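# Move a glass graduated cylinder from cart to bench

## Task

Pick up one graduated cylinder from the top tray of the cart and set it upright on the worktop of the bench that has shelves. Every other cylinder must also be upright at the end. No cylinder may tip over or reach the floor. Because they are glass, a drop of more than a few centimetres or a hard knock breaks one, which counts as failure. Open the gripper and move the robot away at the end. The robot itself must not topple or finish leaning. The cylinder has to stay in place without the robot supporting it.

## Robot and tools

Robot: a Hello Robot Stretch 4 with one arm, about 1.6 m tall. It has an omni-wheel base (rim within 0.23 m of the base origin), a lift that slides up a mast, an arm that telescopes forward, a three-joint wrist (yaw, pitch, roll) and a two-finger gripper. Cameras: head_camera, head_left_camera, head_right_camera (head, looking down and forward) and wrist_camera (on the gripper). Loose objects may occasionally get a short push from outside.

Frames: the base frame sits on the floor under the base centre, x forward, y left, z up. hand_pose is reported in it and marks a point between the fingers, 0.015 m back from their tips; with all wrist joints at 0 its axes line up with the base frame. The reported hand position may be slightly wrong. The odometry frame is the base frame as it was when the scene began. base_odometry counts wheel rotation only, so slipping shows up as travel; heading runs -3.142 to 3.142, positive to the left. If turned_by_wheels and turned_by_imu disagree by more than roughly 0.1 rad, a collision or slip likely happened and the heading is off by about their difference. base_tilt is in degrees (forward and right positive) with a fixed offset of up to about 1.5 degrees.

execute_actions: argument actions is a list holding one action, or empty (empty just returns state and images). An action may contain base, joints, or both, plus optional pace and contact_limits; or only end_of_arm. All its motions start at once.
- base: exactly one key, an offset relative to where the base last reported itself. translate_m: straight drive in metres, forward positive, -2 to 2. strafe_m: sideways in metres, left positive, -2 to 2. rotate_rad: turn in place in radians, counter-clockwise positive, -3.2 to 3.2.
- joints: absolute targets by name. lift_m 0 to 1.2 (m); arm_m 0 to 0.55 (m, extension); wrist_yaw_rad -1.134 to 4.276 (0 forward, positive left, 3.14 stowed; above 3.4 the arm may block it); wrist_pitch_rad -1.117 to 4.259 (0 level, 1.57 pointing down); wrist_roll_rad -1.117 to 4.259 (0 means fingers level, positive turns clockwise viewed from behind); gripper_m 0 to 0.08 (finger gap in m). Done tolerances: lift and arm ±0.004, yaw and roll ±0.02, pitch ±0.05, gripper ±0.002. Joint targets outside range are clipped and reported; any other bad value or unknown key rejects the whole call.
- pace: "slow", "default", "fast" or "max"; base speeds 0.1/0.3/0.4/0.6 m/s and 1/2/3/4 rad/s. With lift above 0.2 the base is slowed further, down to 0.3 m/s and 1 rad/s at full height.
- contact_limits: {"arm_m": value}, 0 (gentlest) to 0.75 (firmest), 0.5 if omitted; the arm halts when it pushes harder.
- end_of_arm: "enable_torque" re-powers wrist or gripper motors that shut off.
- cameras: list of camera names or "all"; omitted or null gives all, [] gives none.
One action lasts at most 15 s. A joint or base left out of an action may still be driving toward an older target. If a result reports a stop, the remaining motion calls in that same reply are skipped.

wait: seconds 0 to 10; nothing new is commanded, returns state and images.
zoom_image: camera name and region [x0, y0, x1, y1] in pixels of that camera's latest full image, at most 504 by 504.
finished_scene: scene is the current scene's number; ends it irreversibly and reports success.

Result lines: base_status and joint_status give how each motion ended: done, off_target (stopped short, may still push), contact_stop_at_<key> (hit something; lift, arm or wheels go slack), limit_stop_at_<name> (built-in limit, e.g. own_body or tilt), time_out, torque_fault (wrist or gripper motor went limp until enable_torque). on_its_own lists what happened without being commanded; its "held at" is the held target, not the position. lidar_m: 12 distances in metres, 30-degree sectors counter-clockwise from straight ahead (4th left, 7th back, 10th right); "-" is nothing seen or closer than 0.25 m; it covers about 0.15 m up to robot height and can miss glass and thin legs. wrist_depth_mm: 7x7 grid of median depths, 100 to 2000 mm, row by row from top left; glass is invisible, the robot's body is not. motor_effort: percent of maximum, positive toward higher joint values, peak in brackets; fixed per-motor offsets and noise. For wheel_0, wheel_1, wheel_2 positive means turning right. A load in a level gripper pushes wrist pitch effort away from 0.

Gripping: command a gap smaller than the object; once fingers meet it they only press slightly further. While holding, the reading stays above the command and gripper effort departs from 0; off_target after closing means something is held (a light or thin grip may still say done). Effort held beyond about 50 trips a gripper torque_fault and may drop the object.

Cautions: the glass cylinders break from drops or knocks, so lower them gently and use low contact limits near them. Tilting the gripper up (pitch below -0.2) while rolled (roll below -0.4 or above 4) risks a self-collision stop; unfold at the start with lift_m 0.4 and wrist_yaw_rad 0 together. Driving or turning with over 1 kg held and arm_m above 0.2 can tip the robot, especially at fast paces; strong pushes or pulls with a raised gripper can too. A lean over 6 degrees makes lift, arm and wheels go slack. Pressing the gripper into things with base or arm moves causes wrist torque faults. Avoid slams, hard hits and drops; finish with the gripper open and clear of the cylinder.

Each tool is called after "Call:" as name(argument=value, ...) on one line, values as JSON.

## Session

Call:
execute_actions(actions=[{"joints":{"lift_m":0.7,"wrist_yaw_rad":0,"gripper_m":0.08}}])

Scene clock: 2.67 s.
base_odometry: x=+0.000 y=+0.000 heading=+0.000 (m, m, rad; odometry frame)
turned_by_wheels: +0.000 (rad since the last result)
turned_by_imu: +0.000 (rad since the last result)
base_tilt: forward=+0.1 right=-0.8 (deg)
lidar_m: 1.12 1.12 1.32 1.39 1.38 1.65 1.97 1.65 1.82 2.06 2.06 1.29
base_status: not commanded
joint_positions: lift_m=+0.700 arm_m=-0.001 wrist_yaw_rad=+0.000 wrist_pitch_rad=-0.010 wrist_roll_rad=-0.014 gripper_m=+0.080
joint_status: all done
motor_effort: lift_m=+22(23) arm_m=+0(0) wrist_yaw_rad=-2(6) wrist_pitch_rad=-7(8) wrist_roll_rad=+0(1) gripper_m=+1(4) wheel_0=+0(0) wheel_1=+0(0) wheel_2=+0(0) (%)
hand_pose: x=+0.3823 y=-0.0874 z=+0.8800 quat_wxyz=(+1.000, -0.007, -0.005, +0.000) (m; base frame)
wrist_depth_mm: 1098 1138 1205 1255 1661 1808 1921 / 1281 1336 1397 1336 1661 1756 1863 / 1366 1464 1499 1308 1661 1756 1921 / 1336 1229 1464 1060 1661 1756 1863 / 854 891 960 991 1060 1756 1983 / 842 878 931 991 1025 1756 1921 / - - 142 976 1025 - -
pictures: head_camera, head_left_camera, head_right_camera, wrist_camera
camera_calibration (this result's frames):
wrist_camera: T_world_to_cam=[[0.0130892, -0.999819, -0.0138182, -0.0797396], [0.0109512, 0.0139619, -0.999843, 0.936219], [0.999854, 0.0129358, 0.011132, -0.241775], [0, 0, 0, 1]] pos_world=[0.232531, -0.089669, 0.937661]
Images, in order (width x height): head_camera 420x560, head_left_camera 420x672, head_right_camera 420x672, wrist_camera 616x392.

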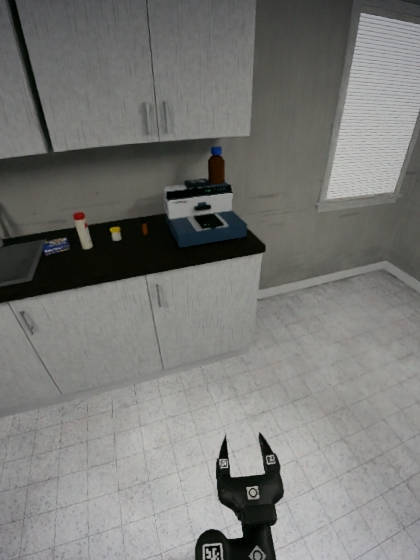

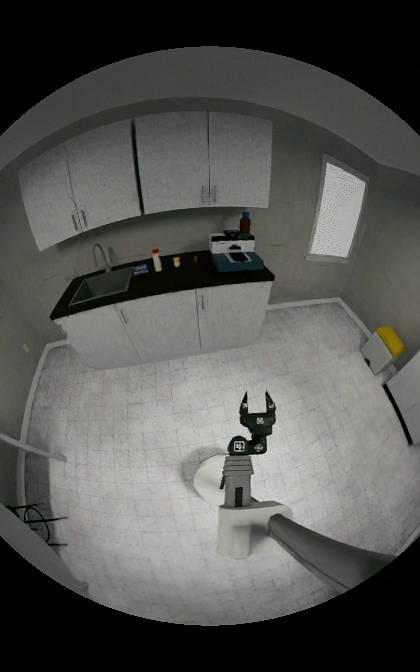

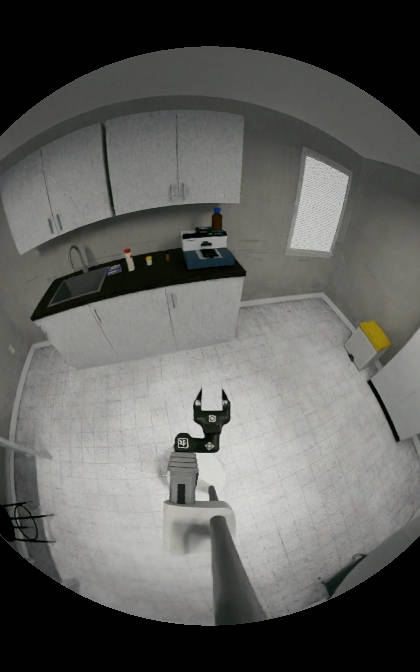

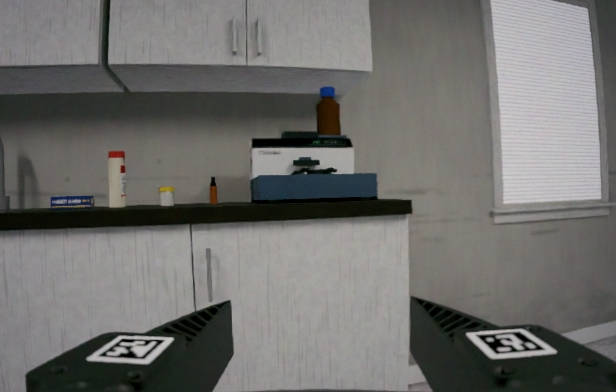

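Bench on the left; cart probably behind.

Call:
execute_actions(actions=[{"base":{"rotate_rad":-2.8}}], cameras=["head_camera","head_left_camera"])

Scene clock: 5.40 s.
base_odometry: x=+0.000 y=+0.000 heading=-2.800 (m, m, rad; odometry frame)
turned_by_wheels: -2.800 (rad since the last result)
turned_by_imu: -2.838 (rad since the last result)
base_tilt: forward=-0.2 right=-0.6 (deg)
lidar_m: 1.95 1.66 2.09 2.06 2.27 1.14 1.10 1.20 2.23 1.39 1.49 2.00
base_status: done
joint_positions: lift_m=+0.700 arm_m=-0.001 wrist_yaw_rad=+0.000 wrist_pitch_rad=-0.010 wrist_roll_rad=-0.014 gripper_m=+0.080
joint_status: not commanded
motor_effort: lift_m=+22(23) arm_m=+0(0) wrist_yaw_rad=-1(2) wrist_pitch_rad=-8(8) wrist_roll_rad=-2(0) gripper_m=+1(1) wheel_0=+1(7) wheel_1=+0(5) wheel_2=-1(9) (%)
hand_pose: x=+0.3823 y=-0.0875 z=+0.8801 quat_wxyz=(+1.000, -0.007, -0.005, +0.000) (m; base frame)
wrist_depth_mm: 1863 1808 1808 1708 1618 1618 1618 / 1863 1863 1756 1808 1708 1661 1618 / 1863 1808 1756 1756 1708 1661 1618 / 1921 1863 1756 1756 1661 1708 1618 / 1863 1808 1808 1708 1708 1661 1576 / 1921 1708 1756 1756 1708 1661 1618 / - - 142 1756 1756 - -
pictures: head_camera, head_left_camera
Images, in order (width x height): head_camera 420x560, head_left_camera 420x672.

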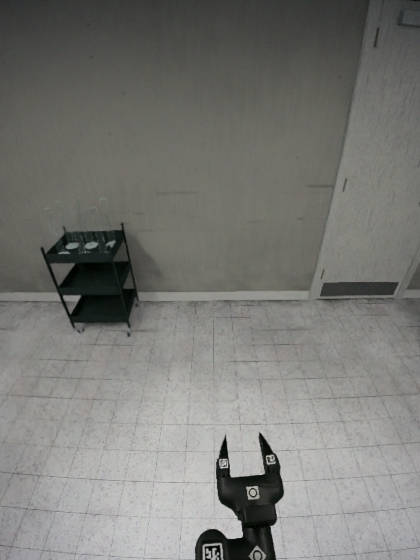

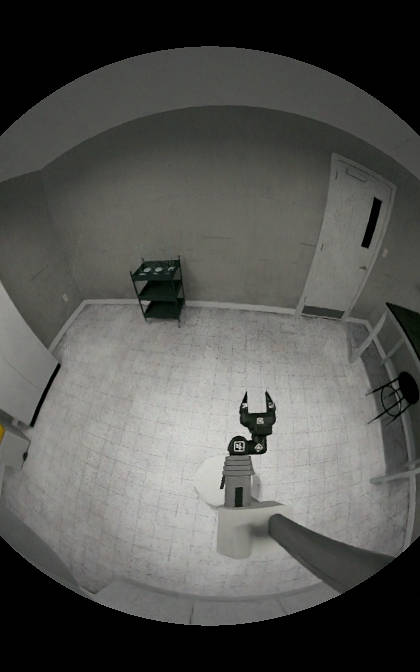

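Call:
execute_actions(actions=[{"base":{"strafe_m":0.7}}], cameras=[])

Call:
execute_actions(actions=[{"base":{"translate_m":0.7},"joints":{"lift_m":0.66}}], cameras=["head_camera","wrist_camera"])

Scene clock: 9.20 s.
base_odometry: x=+0.234 y=-0.660 heading=-2.800 (m, m, rad; odometry frame)
turned_by_wheels: +0.000 (rad since the last result)
turned_by_imu: +0.001 (rad since the last result)
base_tilt: forward=+0.1 right=-0.8 (deg)
lidar_m: 1.59 2.18 1.36 1.35 1.49 1.74 1.09 1.13 1.70 2.08 2.25 2.06
base_status: done
joint_positions: lift_m=+0.700 arm_m=-0.001 wrist_yaw_rad=+0.000 wrist_pitch_rad=-0.010 wrist_roll_rad=-0.014 gripper_m=+0.080
joint_status: not commanded
motor_effort: lift_m=+21(21) arm_m=+0(0) wrist_yaw_rad=+1(0) wrist_pitch_rad=-8(8) wrist_roll_rad=+0(0) gripper_m=+1(1) wheel_0=+0(10) wheel_1=-2(8) wheel_2=+1(4) (%)
hand_pose: x=+0.3823 y=-0.0874 z=+0.8801 quat_wxyz=(+1.000, -0.007, -0.005, +0.000) (m; base frame)
wrist_depth_mm: 1921 1863 1808 1756 1756 1661 1661 / 1983 1808 1808 1756 1756 1756 1661 / 1921 1863 1921 1808 1708 1708 1661 / 1983 1863 1863 1808 1756 1661 1708 / - 1863 1863 1708 1808 1756 1708 / 1921 1921 1708 1708 1756 1661 1661 / - - 142 1661 1756 - -
pictures: none
No camera images: the call's "cameras" was empty. Leave "cameras" out to get every camera's image.

Scene clock: 13.03 s.
base_odometry: x=-0.425 y=-0.894 heading=-2.800 (m, m, rad; odometry frame)
turned_by_wheels: +0.000 (rad since the last result)
turned_by_imu: +0.000 (rad since the last result)
base_tilt: forward=+0.1 right=-0.6 (deg)
lidar_m: 0.88 0.96 1.80 1.31 1.37 2.45 1.80 1.93 2.19 2.14 1.76 1.37
base_status: done
joint_positions: lift_m=+0.660 arm_m=-0.001 wrist_yaw_rad=+0.000 wrist_pitch_rad=-0.010 wrist_roll_rad=-0.014 gripper_m=+0.080
joint_status: all done
motor_effort: lift_m=+14(20) arm_m=+0(0) wrist_yaw_rad=-1(0) wrist_pitch_rad=-8(8) wrist_roll_rad=-1(1) gripper_m=+1(1) wheel_0=+0(4) wheel_1=-1(5) wheel_2=+0(8) (%)
hand_pose: x=+0.3824 y=-0.0874 z=+0.8408 quat_wxyz=(+1.000, -0.007, -0.005, +0.000) (m; base frame)
wrist_depth_mm: 1182 1160 1118 1098 1078 1042 1025 / 1160 1160 1118 1118 1060 1060 1008 / 1182 1205 1138 1118 1078 1060 1025 / 1182 1160 1138 1098 1078 1042 1025 / 1205 1138 1118 1098 1060 1060 1008 / 1205 1160 691 691 1078 1042 1008 / - - 142 1008 1078 - -
pictures: head_camera, wrist_camera
camera_calibration (this result's frames):
wrist_camera: T_world_to_cam=[[0.0128647, -0.999822, -0.013816, -0.0802468], [0.0109543, 0.0139573, -0.999843, 0.896938], [0.999857, 0.0127113, 0.0111319, -0.241381], [0, 0, 0, 1]] pos_world=[0.232553, -0.089683, 0.898375]
Images, in order (width x height): head_camera 420x560, wrist_camera 616x392.

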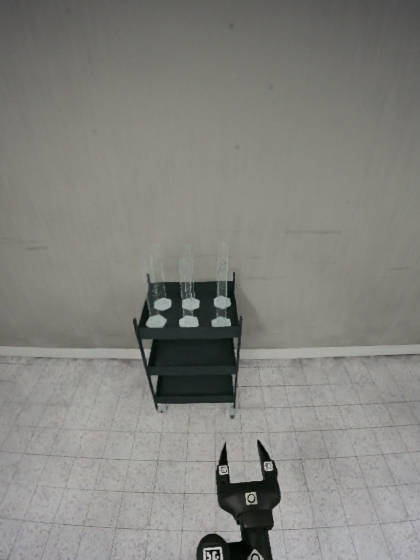

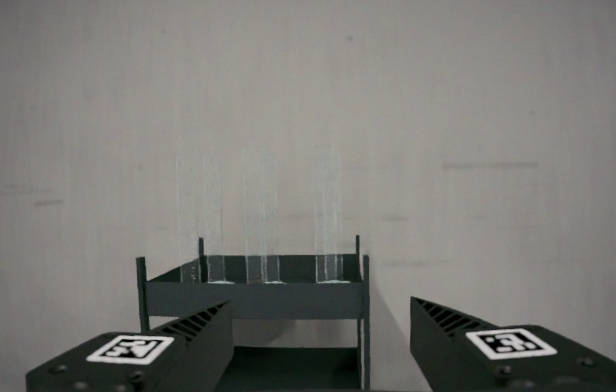

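Call:
execute_actions(actions=[{"base":{"strafe_m":-0.02},"joints":{"arm_m":0.4}}], cameras=["wrist_camera"])

Scene clock: 15.43 s.
base_odometry: x=-0.432 y=-0.875 heading=-2.800 (m, m, rad; odometry frame)
turned_by_wheels: +0.000 (rad since the last result)
turned_by_imu: +0.000 (rad since the last result)
base_tilt: forward=+0.2 right=-0.8 (deg)
lidar_m: 0.88 0.96 1.81 1.32 1.43 2.45 1.81 1.90 2.19 2.15 1.74 1.34
base_status: done
joint_positions: lift_m=+0.660 arm_m=+0.399 wrist_yaw_rad=+0.000 wrist_pitch_rad=-0.010 wrist_roll_rad=-0.014 gripper_m=+0.080
joint_status: all done
motor_effort: lift_m=+14(14) arm_m=+7(8) wrist_yaw_rad=-1(1) wrist_pitch_rad=-7(7) wrist_roll_rad=-2(2) gripper_m=+1(1) wheel_0=+0(7) wheel_1=+1(9) wheel_2=-1(2) (%)
hand_pose: x=+0.7824 y=-0.0874 z=+0.8408 quat_wxyz=(+1.000, -0.007, -0.005, +0.000) (m; base frame)
wrist_depth_mm: 759 732 715 699 683 668 654 / 759 741 723 699 691 668 661 / 759 732 732 707 691 668 654 / 768 741 723 707 691 676 661 / 759 741 732 707 691 668 654 / 750 634 621 615 683 668 654 / - - 142 500 285 - -
pictures: wrist_camera
camera_calibration (this result's frames):
wrist_camera: T_world_to_cam=[[0.0129605, -0.999821, -0.0138157, -0.0854473], [0.0109892, 0.0139584, -0.999842, 0.892536], [0.999856, 0.0128066, 0.0111682, -0.641338], [0, 0, 0, 1]] pos_world=[0.632545, -0.089677, 0.898378]
Images, in order (width x height): wrist_camera 616x392.

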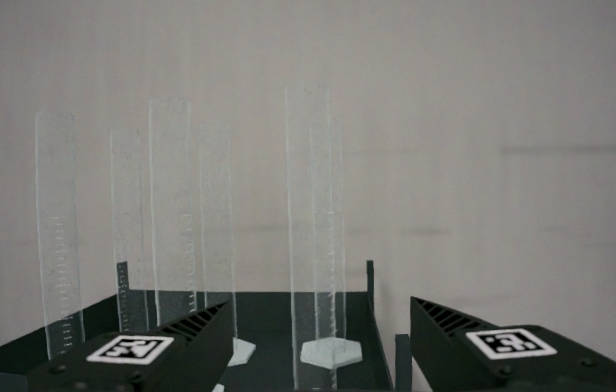

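Call:
execute_actions(actions=[{"base":{"translate_m":0.1},"joints":{"arm_m":0.45}}], cameras=["wrist_camera"])

Scene clock: 19.50 s.
base_odometry: x=-0.526 y=-0.909 heading=-2.800 (m, m, rad; odometry frame)
turned_by_wheels: +0.000 (rad since the last result)
turned_by_imu: +0.000 (rad since the last result)
base_tilt: forward=+0.2 right=-0.7 (deg)
lidar_m: 0.79 0.83 1.82 1.31 1.41 2.55 1.90 2.02 2.16 2.14 1.60 1.26
base_status: done
joint_positions: lift_m=+0.660 arm_m=+0.449 wrist_yaw_rad=+0.000 wrist_pitch_rad=-0.010 wrist_roll_rad=-0.014 gripper_m=+0.080
joint_status: all done
motor_effort: lift_m=+14(14) arm_m=+7(8) wrist_yaw_rad=-1(0) wrist_pitch_rad=-7(7) wrist_roll_rad=-1(2) gripper_m=+1(1) wheel_0=+0(9) wheel_1=+1(6) wheel_2=+1(9) (%)
hand_pose: x=+0.8324 y=-0.0874 z=+0.8408 quat_wxyz=(+1.000, -0.007, -0.005, +0.000) (m; base frame)
wrist_depth_mm: 597 585 569 549 544 530 517 / 591 580 564 554 535 525 512 / 597 585 569 554 544 525 521 / 597 580 569 554 544 525 517 / 603 580 569 559 544 530 521 / 597 580 569 554 539 525 517 / - - 142 462 452 - -
pictures: wrist_camera
camera_calibration (this result's frames):
wrist_camera: T_world_to_cam=[[0.0128992, -0.999821, -0.0138156, -0.0860582], [0.010991, 0.0139577, -0.999842, 0.891985], [0.999856, 0.0127454, 0.0111691, -0.691388], [0, 0, 0, 1]] pos_world=[0.682595, -0.0896809, 0.898378]
Images, in order (width x height): wrist_camera 616x392.

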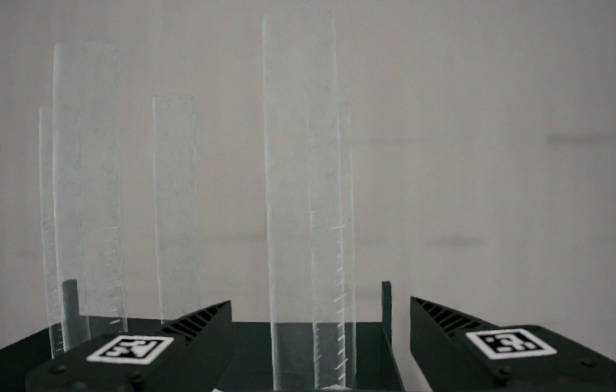

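Call:
execute_actions(actions=[{"base":{"strafe_m":0.008},"joints":{"arm_m":0.515},"pace":"slow"}], cameras=["wrist_camera"])

Call:
execute_actions(actions=[{"joints":{"gripper_m":0.03}}], cameras=["wrist_camera"])

Call:
execute_actions(actions=[{"joints":{"lift_m":0.86}}], cameras=[])

Call:
execute_actions(actions=[{"joints":{"arm_m":0.05,"lift_m":1.0}}], cameras=[])

Call:
execute_actions(actions=[{"base":{"rotate_rad":-1.65},"pace":"slow"}], cameras=["head_camera","wrist_camera"])

Scene clock: 21.67 s.
base_odometry: x=-0.523 y=-0.916 heading=-2.800 (m, m, rad; odometry frame)
turned_by_wheels: +0.000 (rad since the last result)
turned_by_imu: +0.000 (rad since the last result)
base_tilt: forward=+0.1 right=-0.6 (deg)
lidar_m: 0.78 0.84 1.78 1.32 1.40 2.56 1.90 2.02 2.22 2.17 1.64 1.23
base_status: done
joint_positions: lift_m=+0.660 arm_m=+0.514 wrist_yaw_rad=+0.000 wrist_pitch_rad=-0.010 wrist_roll_rad=-0.014 gripper_m=+0.080
joint_status: all done
motor_effort: lift_m=+14(14) arm_m=+7(7) wrist_yaw_rad=-1(1) wrist_pitch_rad=-7(7) wrist_roll_rad=+0(2) gripper_m=+1(1) wheel_0=+0(7) wheel_1=+0(4) wheel_2=+0(2) (%)
hand_pose: x=+0.8973 y=-0.0874 z=+0.8408 quat_wxyz=(+1.000, -0.007, -0.005, +0.000) (m; base frame)
wrist_depth_mm: 535 517 500 488 477 466 455 / 530 517 500 492 477 466 455 / 530 517 500 492 480 466 455 / 535 521 508 488 480 466 459 / 539 517 508 496 477 469 459 / 530 521 504 492 484 462 459 / - - 142 402 392 - -
pictures: wrist_camera
camera_calibration (this result's frames):
wrist_camera: T_world_to_cam=[[0.0128424, -0.999822, -0.0138158, -0.0868566], [0.0109918, 0.0139573, -0.999842, 0.891271], [0.999857, 0.0126886, 0.0111691, -0.756307], [0, 0, 0, 1]] pos_world=[0.747517, -0.0896844, 0.898378]
Images, in order (width x height): wrist_camera 616x392.

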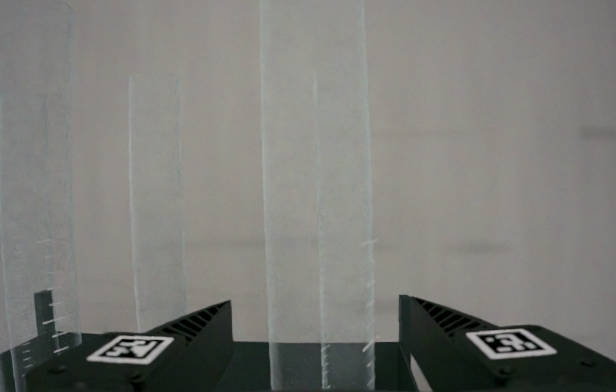

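Scene clock: 22.83 s.
base_odometry: x=-0.523 y=-0.916 heading=-2.800 (m, m, rad; odometry frame)
turned_by_wheels: +0.000 (rad since the last result)
turned_by_imu: +0.000 (rad since the last result)
base_tilt: forward=+0.1 right=-0.6 (deg)
lidar_m: 0.75 0.84 1.80 1.31 1.39 2.57 1.90 2.04 2.20 2.15 1.60 1.25
base_status: not commanded
joint_positions: lift_m=+0.660 arm_m=+0.514 wrist_yaw_rad=+0.000 wrist_pitch_rad=-0.010 wrist_roll_rad=-0.014 gripper_m=+0.041
joint_status: gripper_m off_target (ended at +0.041, target +0.030)
on_its_own: gripper_m is held at +0.036, not at your +0.030, by its contact guard: the fingers met something
motor_effort: lift_m=+14(14) arm_m=+7(7) wrist_yaw_rad=-1(1) wrist_pitch_rad=-7(8) wrist_roll_rad=-1(1) gripper_m=-38(40) wheel_0=+0(0) wheel_1=+0(0) wheel_2=+0(0) (%)
hand_pose: x=+0.8973 y=-0.0874 z=+0.8408 quat_wxyz=(+1.000, -0.007, -0.005, +0.000) (m; base frame)
wrist_depth_mm: 530 508 500 492 473 462 455 / 535 517 500 492 477 466 459 / 530 517 500 492 477 466 455 / 530 521 504 492 477 469 455 / 535 521 504 492 484 469 462 / 535 521 504 492 477 466 462 / 421 415 105 402 147 - -
pictures: wrist_camera
camera_calibration (this result's frames):
wrist_camera: T_world_to_cam=[[0.0127454, -0.999823, -0.0138406, -0.0867695], [0.0110056, 0.0139812, -0.999842, 0.891263], [0.999858, 0.012591, 0.0111818, -0.756329], [0, 0, 0, 1]] pos_world=[0.747519, -0.0896921, 0.898378]
Images, in order (width x height): wrist_camera 616x392.

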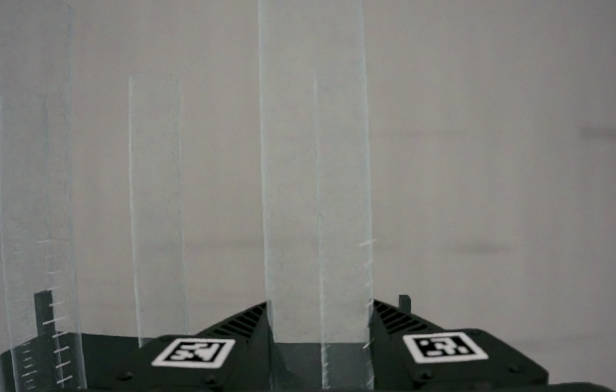

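Scene clock: 24.73 s.
base_odometry: x=-0.523 y=-0.916 heading=-2.800 (m, m, rad; odometry frame)
turned_by_wheels: +0.000 (rad since the last result)
turned_by_imu: +0.000 (rad since the last result)
base_tilt: forward=+0.1 right=-0.6 (deg)
lidar_m: 0.78 0.83 1.81 1.30 1.40 2.56 1.89 2.03 2.22 2.15 1.62 1.22
base_status: not commanded
joint_positions: lift_m=+0.860 arm_m=+0.514 wrist_yaw_rad=+0.000 wrist_pitch_rad=-0.009 wrist_roll_rad=-0.014 gripper_m=+0.041
joint_status: all done
on_its_own: gripper_m is held at +0.036, not at your +0.030, by its contact guard: the fingers met something
motor_effort: lift_m=+24(25) arm_m=+7(7) wrist_yaw_rad=-1(1) wrist_pitch_rad=-12(13) wrist_roll_rad=-1(1) gripper_m=-38(37) wheel_0=+0(0) wheel_1=+0(0) wheel_2=+0(0) (%)
hand_pose: x=+0.8973 y=-0.0874 z=+1.0396 quat_wxyz=(+1.000, -0.007, -0.004, +0.000) (m; base frame)
wrist_depth_mm: 525 512 504 488 477 466 455 / 530 517 500 488 477 466 455 / 530 517 500 488 480 466 455 / 530 517 504 496 477 466 455 / 535 521 508 488 480 469 459 / 535 521 504 492 480 469 462 / 530 525 105 492 147 - -
pictures: none
No camera images: the call's "cameras" was empty. Leave "cameras" out to get every camera's image.

Scene clock: 27.17 s.
base_odometry: x=-0.523 y=-0.916 heading=-2.800 (m, m, rad; odometry frame)
turned_by_wheels: +0.000 (rad since the last result)
turned_by_imu: +0.000 (rad since the last result)
base_tilt: forward=+0.0 right=-0.7 (deg)
lidar_m: 0.77 0.83 1.83 1.31 1.40 2.57 1.90 2.01 2.20 2.17 1.62 1.25
base_status: not commanded
joint_positions: lift_m=+1.000 arm_m=+0.051 wrist_yaw_rad=+0.000 wrist_pitch_rad=-0.009 wrist_roll_rad=-0.014 gripper_m=+0.041
joint_status: all done
on_its_own: gripper_m is held at +0.036, not at your +0.030, by its contact guard: the fingers met something
motor_effort: lift_m=+23(24) arm_m=-7(7) wrist_yaw_rad=+0(2) wrist_pitch_rad=-13(14) wrist_roll_rad=-2(0) gripper_m=-37(38) wheel_0=+0(0) wheel_1=+0(0) wheel_2=+0(0) (%)
hand_pose: x=+0.4348 y=-0.0875 z=+1.1796 quat_wxyz=(+1.000, -0.007, -0.004, +0.000) (m; base frame)
wrist_depth_mm: 1025 991 976 946 917 904 891 / 1025 1008 976 931 917 904 878 / 1025 991 976 960 917 904 891 / 1025 991 976 946 931 904 878 / 1025 1008 960 946 946 904 878 / 1025 1008 991 960 931 917 891 / 1025 1025 105 946 147 - 891
pictures: none
No camera images: the call's "cameras" was empty. Leave "cameras" out to get every camera's image.

Scene clock: 30.10 s.
base_odometry: x=-0.523 y=-0.916 heading=+1.833 (m, m, rad; odometry frame)
turned_by_wheels: -1.650 (rad since the last result)
turned_by_imu: -1.672 (rad since the last result)
base_tilt: forward=+0.0 right=-0.7 (deg)
lidar_m: 2.15 1.78 1.26 0.79 0.80 1.71 1.32 1.36 1.88 1.88 1.94 2.25
base_status: done
joint_positions: lift_m=+1.000 arm_m=+0.051 wrist_yaw_rad=+0.000 wrist_pitch_rad=-0.009 wrist_roll_rad=-0.014 gripper_m=+0.041
joint_status: not commanded
on_its_own: gripper_m is held at +0.036, not at your +0.030, by its contact guard: the fingers met something
motor_effort: lift_m=+23(24) arm_m=-7(7) wrist_yaw_rad=-1(2) wrist_pitch_rad=-13(13) wrist_roll_rad=-1(1) gripper_m=-37(38) wheel_0=+2(3) wheel_1=+0(5) wheel_2=+1(3) (%)
hand_pose: x=+0.4348 y=-0.0874 z=+1.1796 quat_wxyz=(+1.000, -0.007, -0.004, +0.000) (m; base frame)
wrist_depth_mm: 1708 - - - - - - / 1708 - - - - - - / 1756 - - - - - - / 1756 - - - - - - / 1708 - - - - - - / 1708 - - - - - - / 1708 - 105 - 147 - -
pictures: head_camera, wrist_camera
camera_calibration (this result's frames):
wrist_camera: T_world_to_cam=[[0.012656, -0.999824, -0.0138509, -0.076147], [0.00918644, 0.0139677, -0.99986, 1.23596], [0.999878, 0.0125269, 0.00936159, -0.295499], [0, 0, 0, 1]] pos_world=[0.285072, -0.0896953, 1.2375]
Images, in order (width x height): head_camera 420x560, wrist_camera 616x392.

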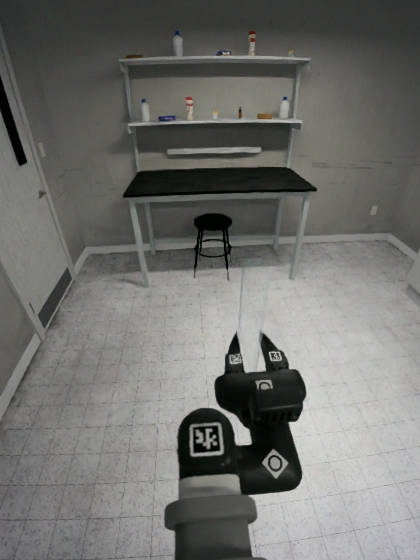

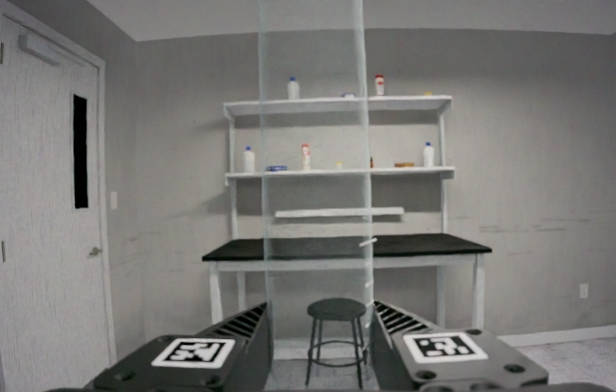

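Call:
execute_actions(actions=[{"base":{"translate_m":1.5},"joints":{"arm_m":0.42}}], cameras=["head_camera"])

Call:
execute_actions(actions=[{"joints":{"lift_m":0.925},"pace":"slow"}], cameras=[])

Call:
execute_actions(actions=[{"joints":{"lift_m":0.912},"pace":"slow"}], cameras=[])

Scene clock: 36.77 s.
base_odometry: x=-0.913 y=+0.532 heading=+1.833 (m, m, rad; odometry frame)
turned_by_wheels: +0.000 (rad since the last result)
turned_by_imu: +0.001 (rad since the last result)
base_tilt: forward=+0.1 right=-0.5 (deg)
lidar_m: 0.64 0.69 1.28 1.20 1.29 1.59 2.85 2.94 1.95 1.84 0.95 0.67
base_status: done
joint_positions: lift_m=+1.000 arm_m=+0.419 wrist_yaw_rad=+0.000 wrist_pitch_rad=-0.009 wrist_roll_rad=-0.014 gripper_m=+0.041
joint_status: all done
on_its_own: gripper_m is held at +0.036, not at your +0.030, by its contact guard: the fingers met something
motor_effort: lift_m=+23(23) arm_m=+7(7) wrist_yaw_rad=-1(0) wrist_pitch_rad=-13(14) wrist_roll_rad=-1(1) gripper_m=-37(38) wheel_0=+0(5) wheel_1=+0(6) wheel_2=+0(7) (%)
hand_pose: x=+0.8024 y=-0.0874 z=+1.1796 quat_wxyz=(+1.000, -0.007, -0.004, +0.000) (m; base frame)
wrist_depth_mm: 609 809 798 798 809 788 798 / 580 809 809 580 525 521 654 / 683 741 809 798 798 798 798 / 820 820 820 798 820 798 788 / 809 809 809 768 809 809 768 / 820 820 809 809 809 809 798 / 699 707 105 668 147 - 647
pictures: head_camera
Images, in order (width x height): head_camera 420x560.

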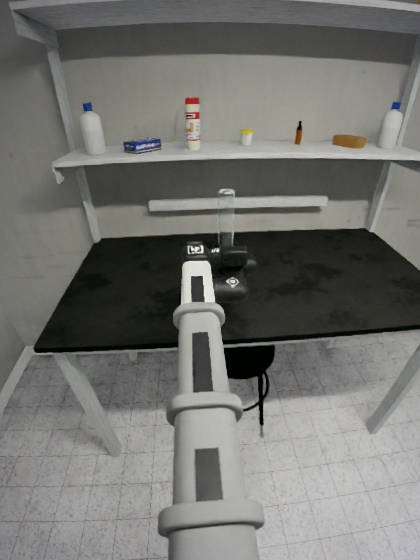

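Scene clock: 38.27 s.
base_odometry: x=-0.913 y=+0.532 heading=+1.833 (m, m, rad; odometry frame)
turned_by_wheels: +0.000 (rad since the last result)
turned_by_imu: +0.000 (rad since the last result)
base_tilt: forward=+0.1 right=-0.6 (deg)
lidar_m: 0.64 0.65 1.25 1.19 1.27 1.60 2.84 2.92 1.95 1.85 0.94 0.66
base_status: not commanded
joint_positions: lift_m=+0.925 arm_m=+0.419 wrist_yaw_rad=+0.000 wrist_pitch_rad=-0.009 wrist_roll_rad=-0.014 gripper_m=+0.041
joint_status: all done
on_its_own: gripper_m is held at +0.036, not at your +0.030, by its contact guard: the fingers met something
motor_effort: lift_m=+14(22) arm_m=+7(7) wrist_yaw_rad=-1(1) wrist_pitch_rad=-13(13) wrist_roll_rad=-1(1) gripper_m=-38(38) wheel_0=+0(0) wheel_1=+0(0) wheel_2=+0(0) (%)
hand_pose: x=+0.8024 y=-0.0874 z=+1.1054 quat_wxyz=(+1.000, -0.007, -0.004, +0.000) (m; base frame)
wrist_depth_mm: 585 809 564 535 647 504 492 / 574 597 627 654 668 668 654 / 820 809 809 798 798 798 788 / 820 809 820 798 809 798 798 / 809 820 809 809 809 798 798 / 768 778 788 768 732 707 676 / 544 544 105 517 147 - -
pictures: none
No camera images: the call's "cameras" was empty. Leave "cameras" out to get every camera's image.

Scene clock: 39.07 s.
base_odometry: x=-0.913 y=+0.532 heading=+1.833 (m, m, rad; odometry frame)
turned_by_wheels: +0.000 (rad since the last result)
turned_by_imu: +0.000 (rad since the last result)
base_tilt: forward=+0.2 right=-0.6 (deg)
lidar_m: 0.65 0.67 1.26 1.20 1.27 1.61 2.82 2.94 1.94 1.85 0.95 0.69
base_status: not commanded
joint_positions: lift_m=+0.912 arm_m=+0.419 wrist_yaw_rad=+0.000 wrist_pitch_rad=-0.010 wrist_roll_rad=-0.014 gripper_m=+0.041
joint_status: all done
on_its_own: gripper_m is held at +0.036, not at your +0.030, by its contact guard: the fingers met something
motor_effort: lift_m=+14(14) arm_m=+7(7) wrist_yaw_rad=-1(0) wrist_pitch_rad=-10(13) wrist_roll_rad=-1(1) gripper_m=-38(38) wheel_0=+0(0) wheel_1=+0(0) wheel_2=+0(0) (%)
hand_pose: x=+0.8024 y=-0.0874 z=+1.0926 quat_wxyz=(+1.000, -0.007, -0.005, +0.000) (m; base frame)
wrist_depth_mm: 574 820 517 500 508 484 473 / 609 634 668 683 699 707 683 / 820 809 809 809 798 809 798 / 831 820 820 820 798 798 788 / 820 820 820 809 809 798 798 / 741 741 741 732 707 691 647 / 517 517 105 488 147 - -
pictures: none
No camera images: the call's "cameras" was empty. Leave "cameras" out to get every camera's image.

Just touching.

Call:
execute_actions(actions=[{"joints":{"gripper_m":0.08}}], cameras=[])

Call:
execute_actions(actions=[{"joints":{"arm_m":0.0}}], cameras=["wrist_camera"])

Call:
finished_scene(scene=2)

Scene clock: 40.27 s.
base_odometry: x=-0.913 y=+0.532 heading=+1.833 (m, m, rad; odometry frame)
turned_by_wheels: +0.000 (rad since the last result)
turned_by_imu: +0.000 (rad since the last result)
base_tilt: forward=+0.0 right=-0.5 (deg)
lidar_m: 0.64 0.67 1.26 1.20 1.28 1.63 2.84 2.95 1.95 1.84 0.93 0.63
base_status: not commanded
joint_positions: lift_m=+0.912 arm_m=+0.419 wrist_yaw_rad=+0.000 wrist_pitch_rad=-0.010 wrist_roll_rad=-0.014 gripper_m=+0.080
joint_status: all done
motor_effort: lift_m=+13(14) arm_m=+7(7) wrist_yaw_rad=-2(1) wrist_pitch_rad=-8(10) wrist_roll_rad=-1(1) gripper_m=+1(30) wheel_0=+0(0) wheel_1=+0(0) wheel_2=+0(0) (%)
hand_pose: x=+0.8024 y=-0.0874 z=+1.0927 quat_wxyz=(+1.000, -0.007, -0.005, +0.000) (m; base frame)
wrist_depth_mm: 569 820 512 504 508 484 473 / 609 634 668 691 707 699 699 / 820 809 809 809 798 798 788 / 820 809 809 809 809 798 798 / 809 809 809 809 809 798 798 / 750 750 732 732 723 676 661 / - - 142 504 466 - -
pictures: none
No camera images: the call's "cameras" was empty. Leave "cameras" out to get every camera's image.

Scene clock: 42.60 s.
base_odometry: x=-0.913 y=+0.532 heading=+1.833 (m, m, rad; odometry frame)
turned_by_wheels: +0.000 (rad since the last result)
turned_by_imu: +0.000 (rad since the last result)
base_tilt: forward=+0.2 right=-0.7 (deg)
lidar_m: 0.64 0.69 1.25 1.21 1.26 1.63 2.83 2.95 1.96 1.86 0.94 0.68
base_status: not commanded
joint_positions: lift_m=+0.912 arm_m=+0.001 wrist_yaw_rad=+0.000 wrist_pitch_rad=-0.010 wrist_roll_rad=-0.014 gripper_m=+0.080
joint_status: all done
motor_effort: lift_m=+13(14) arm_m=-7(7) wrist_yaw_rad=-1(1) wrist_pitch_rad=-7(8) wrist_roll_rad=-1(1) gripper_m=+1(1) wheel_0=+0(0) wheel_1=+0(0) wheel_2=+0(0) (%)
hand_pose: x=+0.3848 y=-0.0875 z=+1.0928 quat_wxyz=(+1.000, -0.007, -0.005, +0.000) (m; base frame)
wrist_depth_mm: 1229 1229 1205 1182 1229 1229 1182 / 1229 1229 1205 1229 1205 1205 991 / 1229 1138 1205 1205 1229 1205 1205 / 1229 1205 1229 1205 1205 1182 1205 / 1255 1229 1229 1229 1229 1205 1182 / 759 759 759 741 732 683 661 / - - 142 508 484 - -
pictures: wrist_camera
camera_calibration (this result's frames):
wrist_camera: T_world_to_cam=[[0.0126547, -0.999824, -0.0138309, -0.0767435], [0.0109622, 0.0139699, -0.999842, 1.14891], [0.99986, 0.0125011, 0.011137, -0.246629], [0, 0, 0, 1]] pos_world=[0.234971, -0.0896971, 1.15041]
Images, in order (width x height): wrist_camera 616x392.

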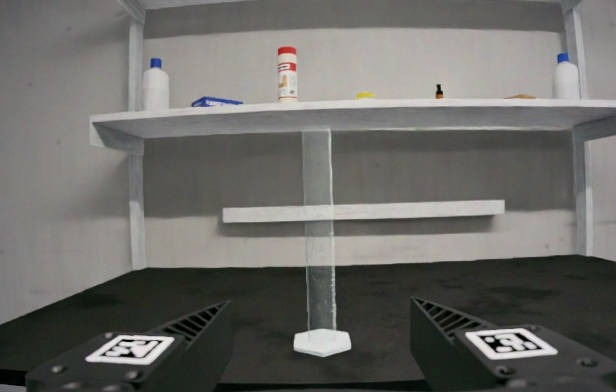

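The scene is finished: the task was done.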